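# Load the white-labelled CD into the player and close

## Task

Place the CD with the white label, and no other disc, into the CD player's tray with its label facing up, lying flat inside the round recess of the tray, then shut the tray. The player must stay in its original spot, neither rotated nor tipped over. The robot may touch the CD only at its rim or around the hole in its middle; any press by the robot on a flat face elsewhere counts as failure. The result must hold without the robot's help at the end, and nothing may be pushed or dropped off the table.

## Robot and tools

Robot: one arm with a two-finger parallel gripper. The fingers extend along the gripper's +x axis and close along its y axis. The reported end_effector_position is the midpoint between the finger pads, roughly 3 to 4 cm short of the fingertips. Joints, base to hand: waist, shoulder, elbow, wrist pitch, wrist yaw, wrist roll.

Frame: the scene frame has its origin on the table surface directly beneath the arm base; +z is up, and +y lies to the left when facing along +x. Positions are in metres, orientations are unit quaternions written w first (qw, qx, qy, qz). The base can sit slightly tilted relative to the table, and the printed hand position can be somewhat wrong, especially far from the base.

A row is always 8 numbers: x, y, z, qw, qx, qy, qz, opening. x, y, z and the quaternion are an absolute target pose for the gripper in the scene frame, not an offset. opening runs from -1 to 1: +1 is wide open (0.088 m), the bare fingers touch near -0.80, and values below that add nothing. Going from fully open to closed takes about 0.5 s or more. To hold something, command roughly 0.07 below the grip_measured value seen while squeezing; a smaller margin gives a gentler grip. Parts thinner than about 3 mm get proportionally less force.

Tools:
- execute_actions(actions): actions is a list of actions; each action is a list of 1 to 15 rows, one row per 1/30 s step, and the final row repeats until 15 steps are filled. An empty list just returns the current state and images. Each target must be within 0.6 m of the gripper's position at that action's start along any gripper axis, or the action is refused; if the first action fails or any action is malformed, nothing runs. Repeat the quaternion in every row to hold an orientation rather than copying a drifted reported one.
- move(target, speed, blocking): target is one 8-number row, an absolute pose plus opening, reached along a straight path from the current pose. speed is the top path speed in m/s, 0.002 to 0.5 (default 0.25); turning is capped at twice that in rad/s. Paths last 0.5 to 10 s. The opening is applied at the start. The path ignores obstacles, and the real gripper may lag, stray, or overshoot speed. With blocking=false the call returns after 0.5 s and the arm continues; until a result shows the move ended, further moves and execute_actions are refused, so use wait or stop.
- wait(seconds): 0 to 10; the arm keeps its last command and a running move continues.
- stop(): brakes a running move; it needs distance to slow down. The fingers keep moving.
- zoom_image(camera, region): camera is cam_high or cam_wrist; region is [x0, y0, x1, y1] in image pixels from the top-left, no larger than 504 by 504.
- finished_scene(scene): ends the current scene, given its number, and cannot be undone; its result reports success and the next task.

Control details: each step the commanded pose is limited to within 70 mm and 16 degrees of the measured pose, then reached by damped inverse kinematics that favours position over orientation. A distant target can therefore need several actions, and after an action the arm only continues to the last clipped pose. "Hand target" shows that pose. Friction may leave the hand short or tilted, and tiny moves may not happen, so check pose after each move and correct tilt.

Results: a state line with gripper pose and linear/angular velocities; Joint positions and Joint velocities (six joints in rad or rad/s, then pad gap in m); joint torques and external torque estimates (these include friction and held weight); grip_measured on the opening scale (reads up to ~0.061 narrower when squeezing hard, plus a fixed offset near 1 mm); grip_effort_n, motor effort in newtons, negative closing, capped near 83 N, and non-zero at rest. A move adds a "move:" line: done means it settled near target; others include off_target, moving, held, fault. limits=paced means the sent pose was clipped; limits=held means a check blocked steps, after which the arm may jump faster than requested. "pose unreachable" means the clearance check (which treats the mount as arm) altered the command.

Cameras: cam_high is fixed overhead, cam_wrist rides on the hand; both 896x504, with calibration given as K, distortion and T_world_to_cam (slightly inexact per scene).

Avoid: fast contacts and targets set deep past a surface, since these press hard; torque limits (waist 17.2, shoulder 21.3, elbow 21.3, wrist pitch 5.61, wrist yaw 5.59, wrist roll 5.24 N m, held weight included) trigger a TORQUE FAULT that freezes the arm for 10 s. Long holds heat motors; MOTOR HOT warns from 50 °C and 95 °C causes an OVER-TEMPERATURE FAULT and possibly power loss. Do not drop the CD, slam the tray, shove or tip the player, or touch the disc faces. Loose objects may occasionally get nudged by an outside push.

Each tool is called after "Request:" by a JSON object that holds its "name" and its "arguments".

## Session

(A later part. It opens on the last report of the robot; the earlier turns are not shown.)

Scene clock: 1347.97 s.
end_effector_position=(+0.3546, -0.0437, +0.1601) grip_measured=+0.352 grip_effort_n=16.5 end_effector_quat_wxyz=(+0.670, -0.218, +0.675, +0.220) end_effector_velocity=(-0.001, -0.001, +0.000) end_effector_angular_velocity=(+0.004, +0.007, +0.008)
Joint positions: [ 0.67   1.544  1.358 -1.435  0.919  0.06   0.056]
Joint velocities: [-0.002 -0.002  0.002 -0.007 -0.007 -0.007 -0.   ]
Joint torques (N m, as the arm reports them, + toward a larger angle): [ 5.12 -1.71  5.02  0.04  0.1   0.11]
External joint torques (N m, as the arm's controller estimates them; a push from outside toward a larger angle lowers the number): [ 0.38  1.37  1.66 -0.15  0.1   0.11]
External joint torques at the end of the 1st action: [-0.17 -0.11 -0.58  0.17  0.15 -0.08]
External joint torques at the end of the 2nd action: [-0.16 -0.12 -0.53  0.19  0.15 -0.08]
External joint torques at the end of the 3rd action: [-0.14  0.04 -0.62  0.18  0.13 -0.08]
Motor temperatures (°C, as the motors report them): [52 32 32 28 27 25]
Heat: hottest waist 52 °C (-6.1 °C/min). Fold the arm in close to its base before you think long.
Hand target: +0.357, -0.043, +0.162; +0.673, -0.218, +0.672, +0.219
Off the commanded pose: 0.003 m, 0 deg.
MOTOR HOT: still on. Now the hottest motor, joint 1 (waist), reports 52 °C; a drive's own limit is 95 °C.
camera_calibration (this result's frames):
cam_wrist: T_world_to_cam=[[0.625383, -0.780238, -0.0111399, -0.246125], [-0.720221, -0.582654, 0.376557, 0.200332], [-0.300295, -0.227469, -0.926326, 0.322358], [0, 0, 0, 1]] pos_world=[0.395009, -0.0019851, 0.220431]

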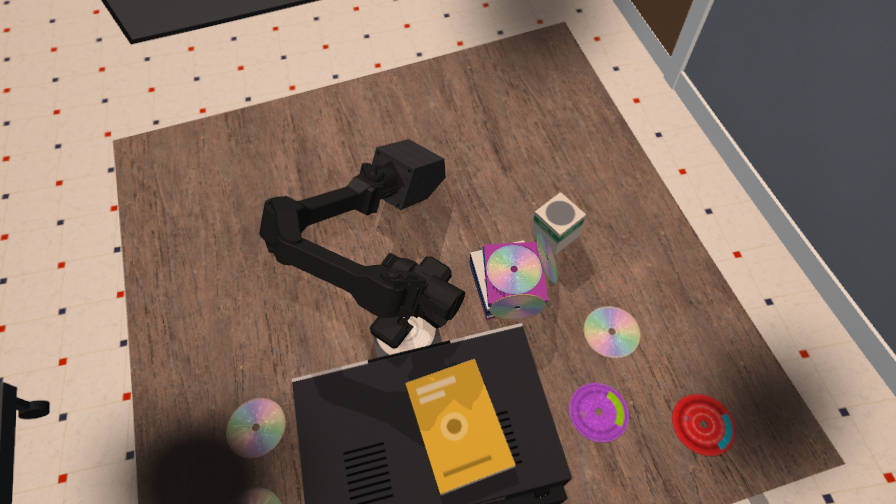

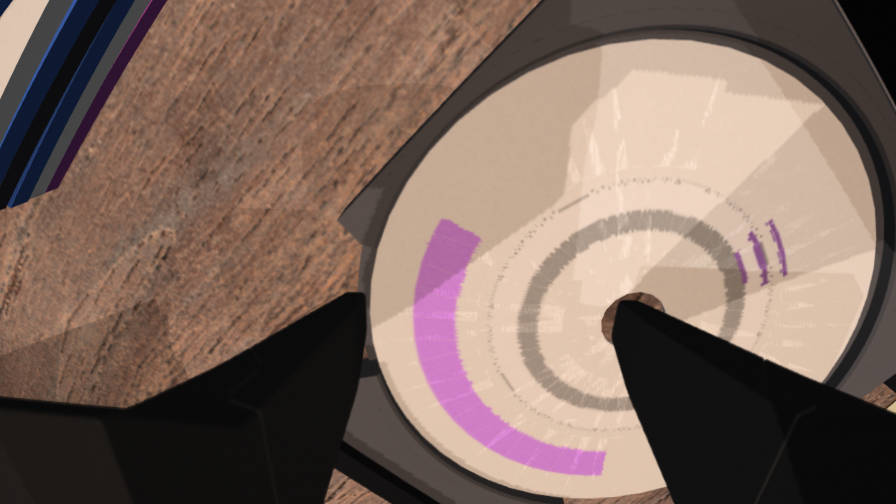

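Seated. Lift and go to close.

Request:
{"name": "execute_actions", "arguments": {"actions": [[[0.358,-0.043,0.168,0.6725,-0.2185,0.6725,0.2185,0.38]],[[0.357,-0.043,0.178,0.6725,-0.2185,0.6725,0.2185,0.38]],[[0.352,-0.043,0.187,0.6725,-0.2185,0.6725,0.2185,0.38]]]}}

Request:
{"name": "move", "arguments": {"target": [0.25,-0.065,0.188,0.737,0.1774,0.6335,0.1526,-0.8], "speed": 0.2}}

Request:
{"name": "move", "arguments": {"target": [0.252,-0.068,0.152,0.737,0.1774,0.6335,0.1526,-0.8], "speed": 0.08}}

Request:
{"name": "move", "arguments": {"target": [0.31,-0.07,0.152,0.737,0.1774,0.6335,0.1526,-0.8], "speed": 0.03}}

Scene clock: 1355.50 s.
end_effector_position=(+0.3508, -0.0422, +0.1833) grip_measured=+0.377 grip_effort_n=16.5 end_effector_quat_wxyz=(+0.672, -0.222, +0.671, +0.221) end_effector_velocity=(-0.000, +0.001, -0.001) end_effector_angular_velocity=(+0.007, +0.004, -0.015)
Joint positions: [ 0.752  1.565  1.417 -1.571  0.919  0.18   0.057]
Joint velocities: [-0.002 -0.002 -0.002  0.007 -0.007  0.007 -0.   ]
Joint torques (N m, as the arm reports them, + toward a larger angle): [ 5.23 -2.63  4.94  0.   -0.13  0.14]
External joint torques (N m, as the arm's controller estimates them; a push from outside toward a larger angle lowers the number): [ 0.47  0.    1.64 -0.2  -0.14  0.14]
External joint torques at the end of the 1st action: [ 0.45  1.29  1.7  -0.22  0.08  0.14]
External joint torques at the end of the 2nd action: [ 0.56  1.22  1.74 -0.19  0.    0.14]
Motor temperatures (°C, as the motors report them): [52 31 32 28 27 25]
Heat: hottest waist 52 °C (-4.1 °C/min). Fold the arm in close to its base before you think long.
Hand target: +0.352, -0.043, +0.186; +0.676, -0.217, +0.669, +0.220
Off the commanded pose: 0.004 m, 1 deg.
MOTOR HOT: still on. Now the hottest motor, joint 1 (waist), reports 52 °C; a drive's own limit is 95 °C.
joint sent to its limit — the command would take joint 4 (wrist pitch) past its lower limit, so that joint was sent only as far as its limit.
camera_calibration (this result's frames):
cam_wrist: T_world_to_cam=[[0.631758, -0.775158, -0.0034404, -0.245697], [-0.719003, -0.587638, 0.371102, 0.190074], [-0.289685, -0.231973, -0.928586, 0.339508], [0, 0, 0, 1]] pos_world=[0.390235, -0.0000030478, 0.24388]

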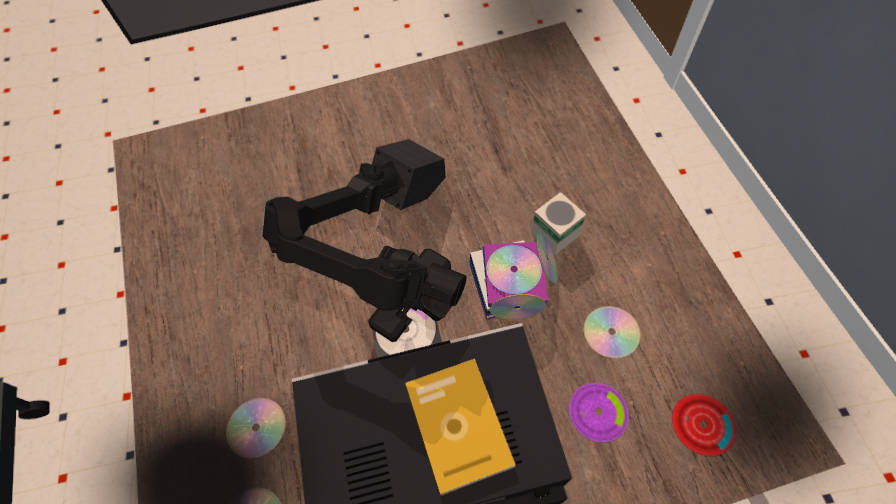

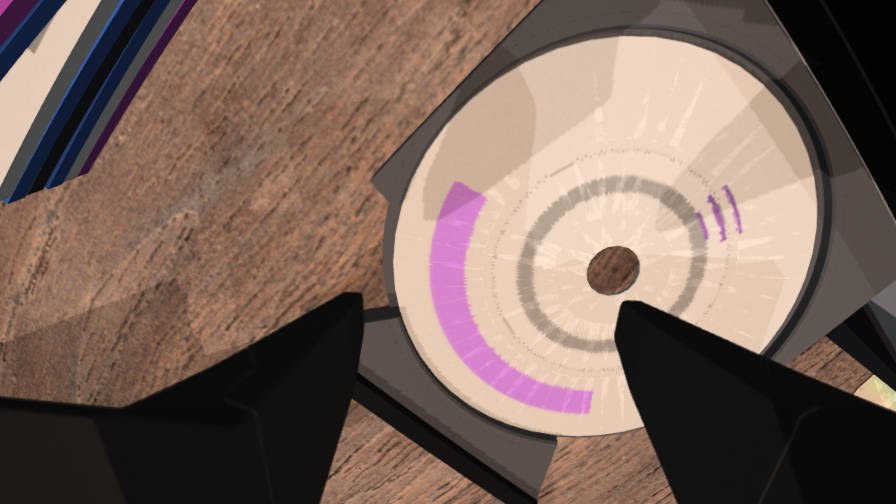

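Scene clock: 1357.97 s.
end_effector_position=(+0.2516, -0.0671, +0.1876) grip_measured=-0.797 grip_effort_n=-18.4 end_effector_quat_wxyz=(+0.738, +0.177, +0.635, +0.148) end_effector_velocity=(-0.003, -0.001, -0.001) end_effector_angular_velocity=(+0.003, +0.002, +0.009)
Joint positions: [ 0.804  0.84   0.925 -1.287  0.644  0.525  0.   ]
Joint velocities: [-0.002 -0.012 -0.007 -0.007 -0.007 -0.007  0.   ]
Joint torques (N m, as the arm reports them, + toward a larger angle): [ 1.69  0.44  3.05  0.96 -0.39  0.07]
External joint torques (N m, as the arm's controller estimates them; a push from outside toward a larger angle lowers the number): [ 0.39  0.23 -0.36  0.28 -0.19  0.09]
Motor temperatures (°C, as the motors report them): [52 31 32 28 27 25]
Heat: hottest waist 52 °C (-4.0 °C/min). Fold the arm in close to its base before you think long.
Hand target: +0.250, -0.065, +0.187; +0.736, +0.178, +0.635, +0.151
Off the commanded pose: 0.003 m, 1 deg.
MOTOR HOT: still on. Now the hottest motor, joint 1 (waist), reports 52 °C; a drive's own limit is 95 °C.
move: done
camera_calibration (this result's frames):
cam_wrist: T_world_to_cam=[[0.0407952, -0.89364, -0.446927, 0.0216147], [-0.972917, -0.137384, 0.185896, 0.231352], [-0.227525, 0.427239, -0.875042, 0.327503], [0, 0, 0, 1]] pos_world=[0.29872, -0.0888224, 0.253232]

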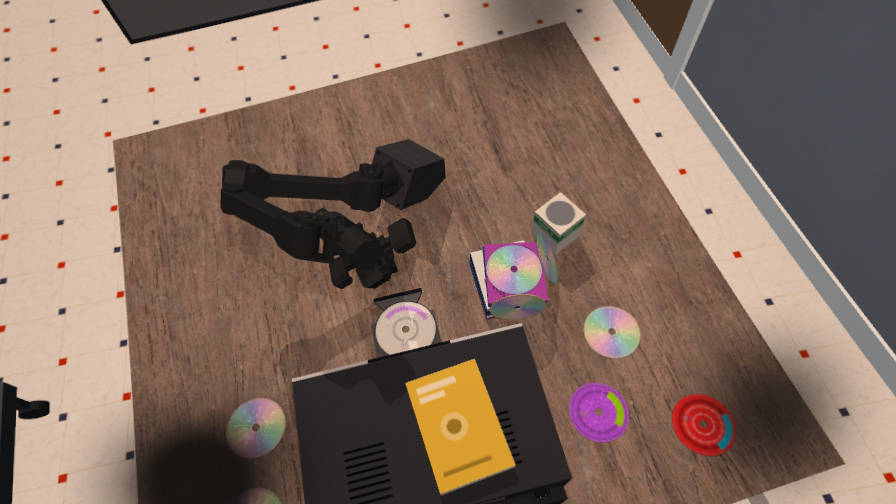

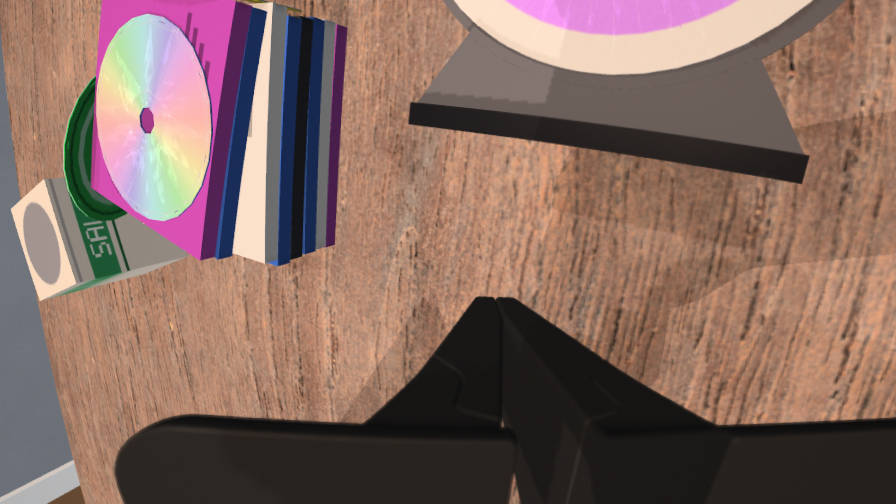

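Scene clock: 1358.80 s.
end_effector_position=(+0.2535, -0.0693, +0.1535) grip_measured=-0.797 grip_effort_n=-18.4 end_effector_quat_wxyz=(+0.738, +0.177, +0.634, +0.150) end_effector_velocity=(-0.004, +0.001, -0.002) end_effector_angular_velocity=(+0.007, +0.011, +0.024)
Joint positions: [ 0.528  0.766  0.812 -1.081  0.52   0.224  0.   ]
Joint velocities: [-0.017 -0.002 -0.007 -0.007 -0.022 -0.022  0.   ]
Joint torques (N m, as the arm reports them, + toward a larger angle): [ 0.85 -0.81  2.94  0.75 -0.45 -0.11]
External joint torques (N m, as the arm's controller estimates them; a push from outside toward a larger angle lowers the number): [-0.32  0.16 -0.8   0.17 -0.17 -0.08]
Motor temperatures (°C, as the motors report them): [52 31 32 28 27 25]
Heat: hottest waist 52 °C (-4.0 °C/min). Fold the arm in close to its base before you think long.
Hand target: +0.252, -0.068, +0.152; +0.737, +0.177, +0.635, +0.152
Off the commanded pose: 0.003 m, 0 deg.
MOTOR HOT: still on. Now the hottest motor, joint 1 (waist), reports 52 °C; a drive's own limit is 95 °C.
move: done
camera_calibration (this result's frames):
cam_wrist: T_world_to_cam=[[0.0437887, -0.892328, -0.449259, 0.00397449], [-0.973046, -0.140009, 0.183247, 0.23954], [-0.226417, 0.429125, -0.874407, 0.298849], [0, 0, 0, 1]] pos_world=[0.300574, -0.0911592, 0.219206]

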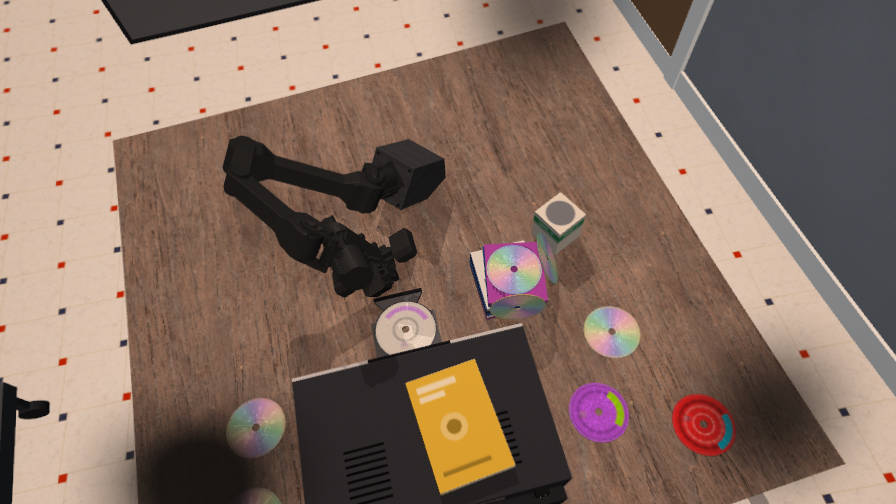

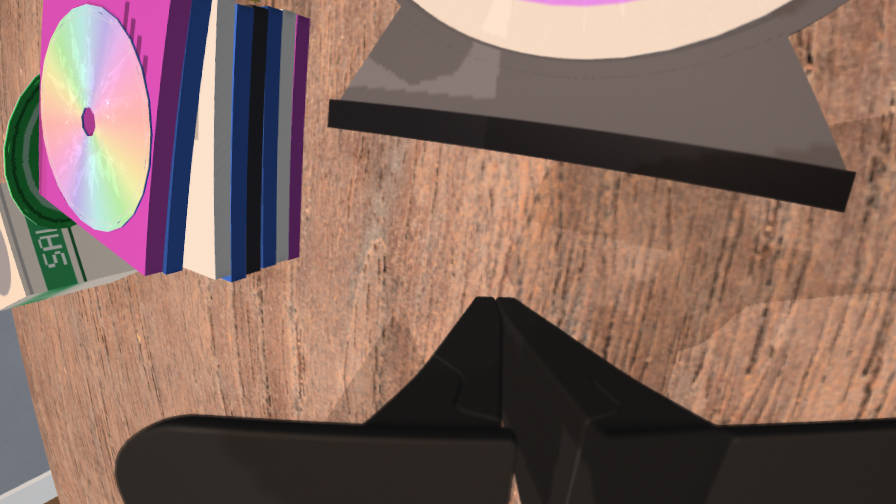

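Scene clock: 1360.93 s.
end_effector_position=(+0.3045, -0.0698, +0.1504) grip_measured=-0.797 grip_effort_n=-18.8 end_effector_quat_wxyz=(+0.734, +0.172, +0.639, +0.153) end_effector_velocity=(-0.004, +0.002, -0.000) end_effector_angular_velocity=(+0.011, +0.009, +0.036)
Joint positions: [ 0.421  0.968  0.965 -0.999  0.463  0.121  0.   ]
Joint velocities: [-0.007  0.002  0.002 -0.022 -0.022 -0.022  0.   ]
Joint torques (N m, as the arm reports them, + toward a larger angle): [ 1.83 -0.83  5.85  1.24 -0.51 -0.09]
External joint torques (N m, as the arm's controller estimates them; a push from outside toward a larger angle lowers the number): [-0.25  1.48  2.15  0.78 -0.21 -0.06]
Motor temperatures (°C, as the motors report them): [51 31 32 28 27 25]
Heat: hottest waist 51 °C (-4.0 °C/min). Fold the arm in close to its base before you think long.
Hand target: +0.310, -0.070, +0.152; +0.737, +0.177, +0.634, +0.153
Off the commanded pose: 0.006 m, 1 deg.
MOTOR HOT: still on. Now the hottest motor, joint 1 (waist), reports 51 °C; a drive's own limit is 95 °C.
move: done
camera_calibration (this result's frames):
cam_wrist: T_world_to_cam=[[0.0506258, -0.893225, -0.446751, -0.00254032], [-0.969389, -0.151559, 0.193172, 0.286201], [-0.240255, 0.423296, -0.873555, 0.311529], [0, 0, 0, 1]] pos_world=[0.352415, -0.0907618, 0.215717]

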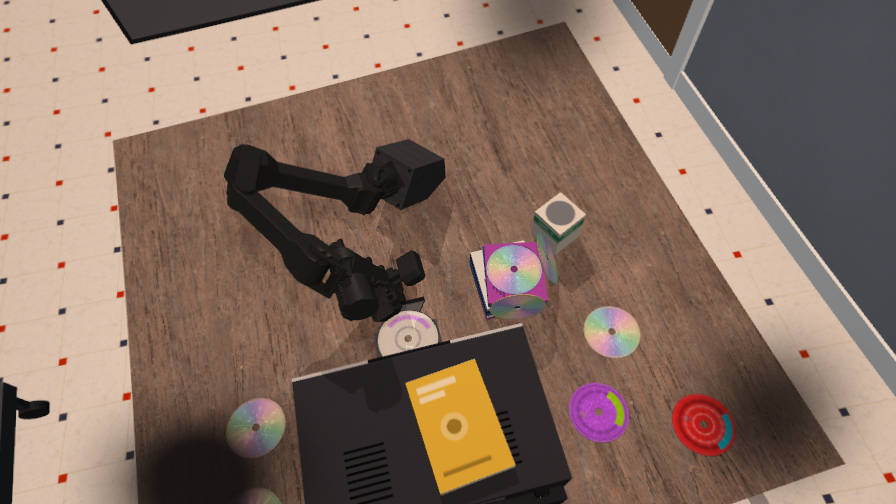

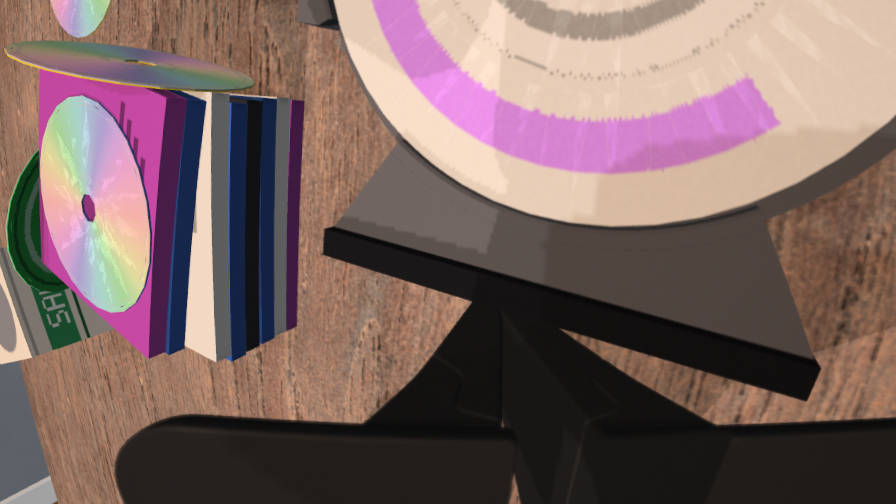

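Request:
{"name": "move", "arguments": {"target": [0.40,-0.082,0.148,0.8695,0.2093,0.4347,0.1047,-0.8], "speed": 0.07}}

Request:
{"name": "execute_actions", "arguments": {"actions": [[[0.409,-0.083,0.148,0.8695,0.2093,0.4347,0.1047,-0.8]],[[0.416,-0.083,0.148,0.8695,0.2093,0.4347,0.1047,-0.8]]]}}

Scene clock: 1370.10 s.
end_effector_position=(+0.3980, -0.0812, +0.1481) grip_measured=-0.797 grip_effort_n=-17.9 end_effector_quat_wxyz=(+0.867, +0.210, +0.440, +0.105) end_effector_velocity=(+0.004, -0.003, +0.001) end_effector_angular_velocity=(-0.009, -0.028, -0.009)
Joint positions: [ 0.278  0.957  0.825 -0.292  0.327 -0.184  0.   ]
Joint velocities: [-0.007 -0.002 -0.007  0.037 -0.007 -0.022  0.   ]
Joint torques (N m, as the arm reports them, + toward a larger angle): [ 2.11 -2.34  4.46  1.86 -0.49 -0.17]
External joint torques (N m, as the arm's controller estimates them; a push from outside toward a larger angle lowers the number): [-0.3   1.11  0.17  0.93 -0.11 -0.15]
Motor temperatures (°C, as the motors report them): [50 31 32 29 27 25]
Heat: hottest waist 50 °C (-3.0 °C/min). Fold the arm in close to its base before you think long.
Hand target: +0.400, -0.082, +0.148; +0.869, +0.211, +0.436, +0.105
Off the commanded pose: 0.002 m, 1 deg.
MOTOR HOT: still on. Now the hottest motor, joint 1 (waist), reports 50 °C; a drive's own limit is 95 °C.
move: done
camera_calibration (this result's frames):
cam_wrist: T_world_to_cam=[[0.0384378, -0.898797, -0.436677, -0.0156203], [-0.967869, 0.0751873, -0.23995, 0.457544], [0.248499, 0.43187, -0.867028, 0.142077], [0, 0, 0, 1]] pos_world=[0.408137, -0.1098, 0.226151]

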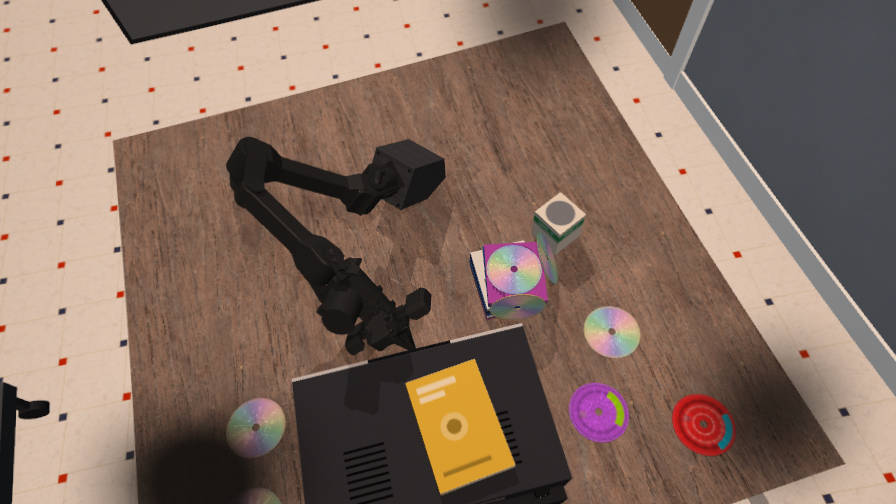

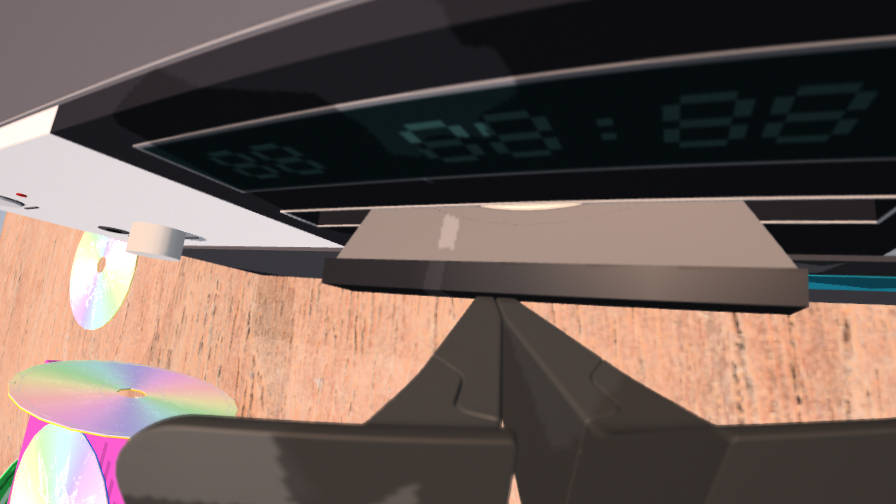

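Scene clock: 1371.10 s.
end_effector_position=(+0.4103, -0.0801, +0.1452) grip_measured=-0.797 grip_effort_n=-17.9 end_effector_quat_wxyz=(+0.867, +0.207, +0.441, +0.106) end_effector_velocity=(-0.005, +0.002, -0.004) end_effector_angular_velocity=(+0.005, +0.031, -0.000)
Joint positions: [ 0.269  1.012  0.863 -0.279  0.321 -0.193  0.   ]
Joint velocities: [-0.002  0.002 -0.002 -0.022  0.007  0.022  0.   ]
Joint torques (N m, as the arm reports them, + toward a larger angle): [ 2.37 -2.04  6.79  1.49 -0.59 -0.11]
External joint torques (N m, as the arm's controller estimates them; a push from outside toward a larger angle lowers the number): [-0.28  1.58  2.65  0.61 -0.2  -0.09]
External joint torques at the end of the 1st action: [-0.35  1.49  2.7   0.69 -0.18 -0.08]
Motor temperatures (°C, as the motors report them): [49 31 32 29 27 25]
Heat: hottest waist 49 °C (-4.1 °C/min). Fold the arm in close to its base before you think long.
Hand target: +0.416, -0.083, +0.148; +0.870, +0.209, +0.435, +0.105
Off the commanded pose: 0.007 m, 1 deg.
MOTOR HOT: still on. Now the hottest motor, joint 1 (waist), reports 49 °C; a drive's own limit is 95 °C.
camera_calibration (this result's frames):
cam_wrist: T_world_to_cam=[[0.0426153, -0.900696, -0.432356, -0.0188349], [-0.968681, 0.0687088, -0.238614, 0.468256], [0.244626, 0.428983, -0.869558, 0.137706], [0, 0, 0, 1]] pos_world=[0.420706, -0.108211, 0.223332]

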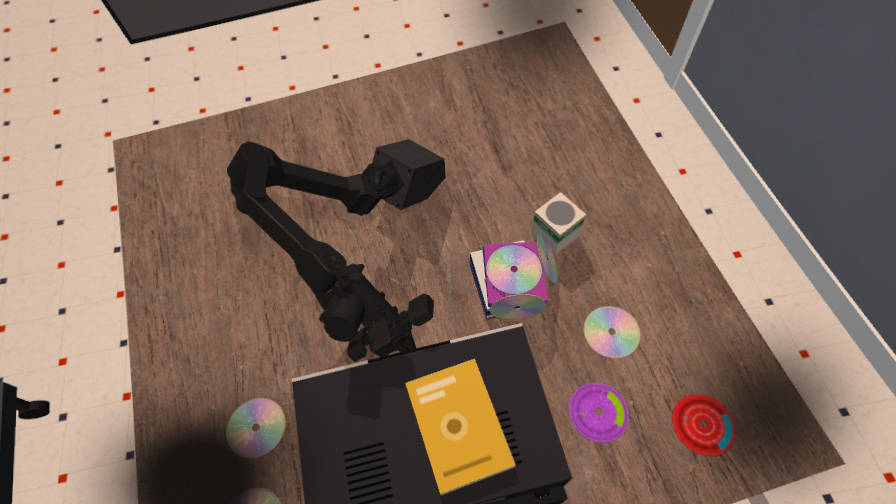

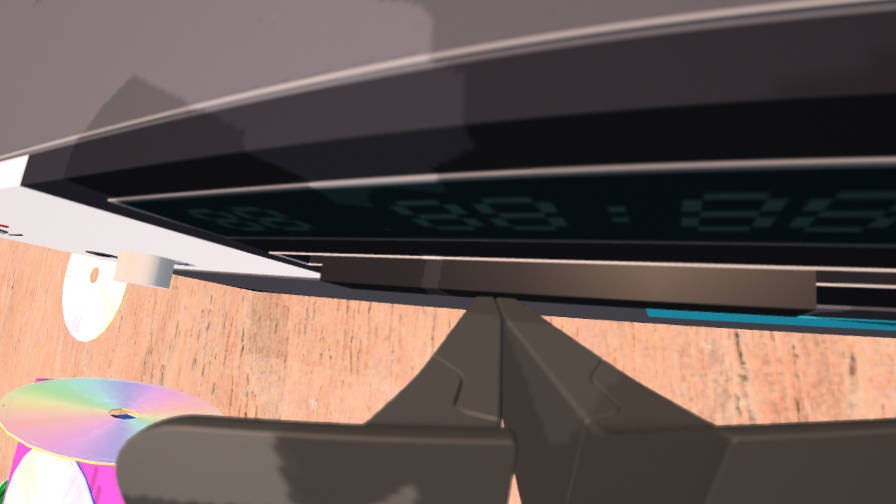

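Request:
{"name": "execute_actions", "arguments": {"actions": [[[0.419,-0.083,0.151,0.8695,0.2093,0.4347,0.1047,-0.8]],[[0.422,-0.083,0.152,0.8695,0.2093,0.4347,0.1047,-0.8]],[[0.425,-0.083,0.152,0.8695,0.2093,0.4347,0.1047,-0.8]]]}}

Request:
{"name": "move", "arguments": {"target": [0.375,-0.082,0.15,0.8695,0.2093,0.4347,0.1047,-0.8], "speed": 0.07}}

Scene clock: 1379.13 s.
end_effector_position=(+0.4172, -0.0802, +0.1459) grip_measured=-0.797 grip_effort_n=-17.9 end_effector_quat_wxyz=(+0.865, +0.205, +0.445, +0.108) end_effector_velocity=(-0.001, +0.003, +0.001) end_effector_angular_velocity=(+0.003, -0.011, +0.029)
Joint positions: [ 0.272  1.042  0.898 -0.292  0.326 -0.193  0.   ]
Joint velocities: [-0.002 -0.002 -0.002 -0.007 -0.022 -0.022  0.   ]
Joint torques (N m, as the arm reports them, + toward a larger angle): [ 3.39 -2.13  7.64  1.63 -0.38  0.07]
External joint torques (N m, as the arm's controller estimates them; a push from outside toward a larger angle lowers the number): [0.58 1.64 3.44 0.73 0.02 0.09]
External joint torques at the end of the 1st action: [0.55 1.4  2.95 0.39 0.09 0.05]
External joint torques at the end of the 2nd action: [0.69 1.48 2.96 0.38 0.05 0.1 ]
Motor temperatures (°C, as the motors report them): [49 31 33 30 27 25]
Heat: hottest waist 49 °C (-4.0 °C/min). Fold the arm in close to its base before you think long.
Hand target: +0.425, -0.083, +0.152; +0.870, +0.209, +0.435, +0.105
Off the commanded pose: 0.010 m, 1 deg.
MOTOR HOT: still on. Now the hottest motor, joint 1 (waist), reports 49 °C; a drive's own limit is 95 °C.
camera_calibration (this result's frames):
cam_wrist: T_world_to_cam=[[0.0453582, -0.901746, -0.42988, -0.0205326], [-0.970547, 0.0621425, -0.232761, 0.474532], [0.236605, 0.427776, -0.872368, 0.140359], [0, 0, 0, 1]] pos_world=[0.428277, -0.108046, 0.224071]

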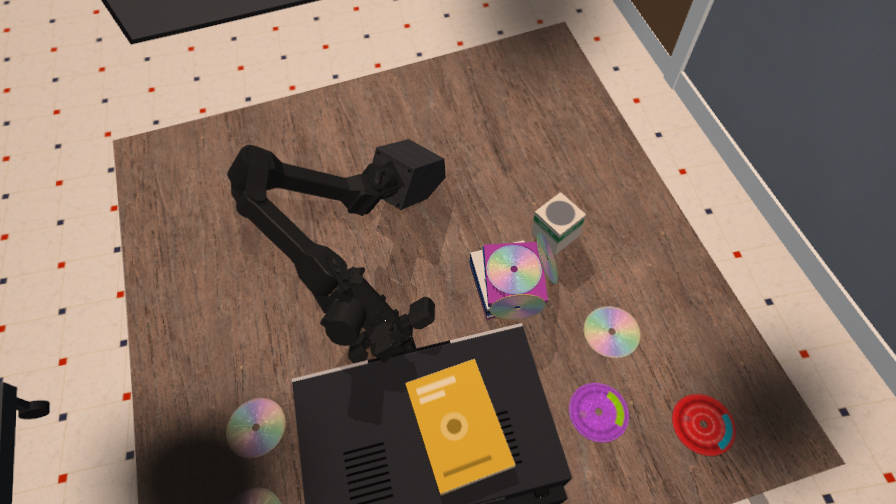

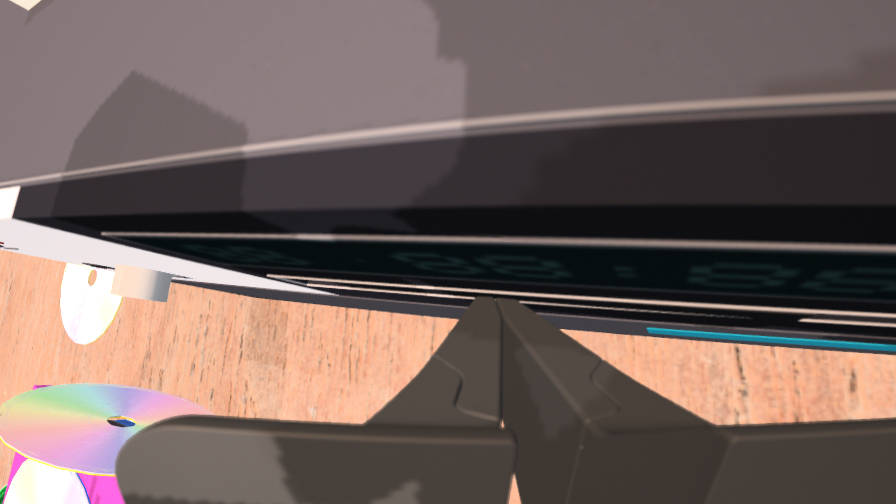

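Scene clock: 1380.10 s.
end_effector_position=(+0.3781, -0.0833, +0.1507) grip_measured=-0.797 grip_effort_n=-17.9 end_effector_quat_wxyz=(+0.871, +0.210, +0.433, +0.105) end_effector_velocity=(-0.004, +0.006, +0.000) end_effector_angular_velocity=(+0.022, -0.009, +0.029)
Joint positions: [ 0.284  0.862  0.753 -0.301  0.328 -0.19   0.   ]
Joint velocities: [-0.002 -0.007 -0.012 -0.007 -0.037 -0.007  0.   ]
Joint torques (N m, as the arm reports them, + toward a larger angle): [ 2.57 -2.71  3.52  0.84 -0.2   0.11]
External joint torques (N m, as the arm's controller estimates them; a push from outside toward a larger angle lowers the number): [ 0.58  0.19 -0.72 -0.07  0.19  0.13]
Motor temperatures (°C, as the motors report them): [49 31 33 30 27 25]
Heat: hottest waist 49 °C (-4.0 °C/min). Fold the arm in close to its base before you think long.
Hand target: +0.375, -0.082, +0.150; +0.870, +0.209, +0.435, +0.105
Off the commanded pose: 0.003 m, 0 deg.
MOTOR HOT: still on. Now the hottest motor, joint 1 (waist), reports 49 °C; a drive's own limit is 95 °C.
move: done
camera_calibration (this result's frames):
cam_wrist: T_world_to_cam=[[0.0413628, -0.899438, -0.435087, -0.0170039], [-0.963623, 0.0791682, -0.255271, 0.440057], [0.264045, 0.429818, -0.863444, 0.143625], [0, 0, 0, 1]] pos_world=[0.386829, -0.111865, 0.228947]

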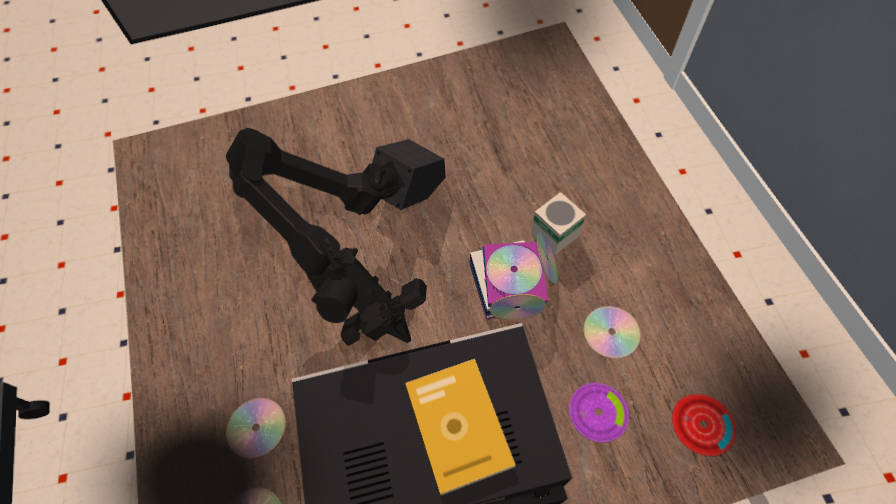

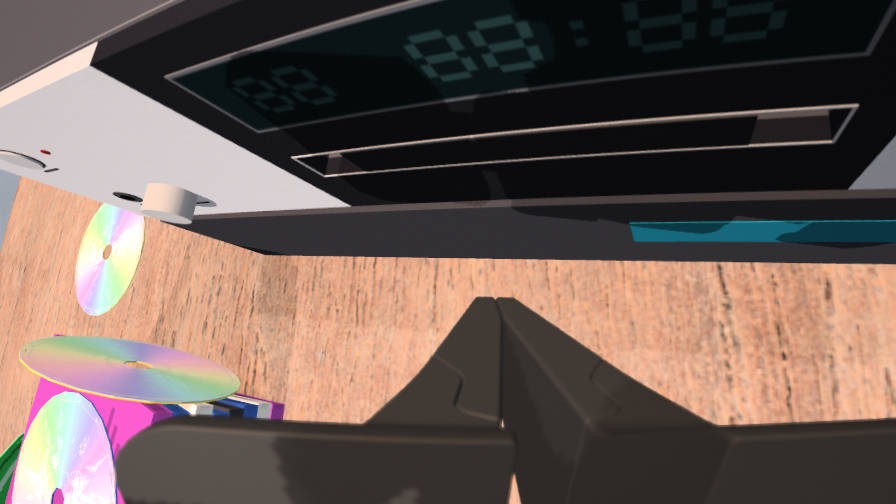

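Flush.

Request:
{"name": "finished_scene", "arguments": {"scene": 2}}

The scene is finished: the task was done.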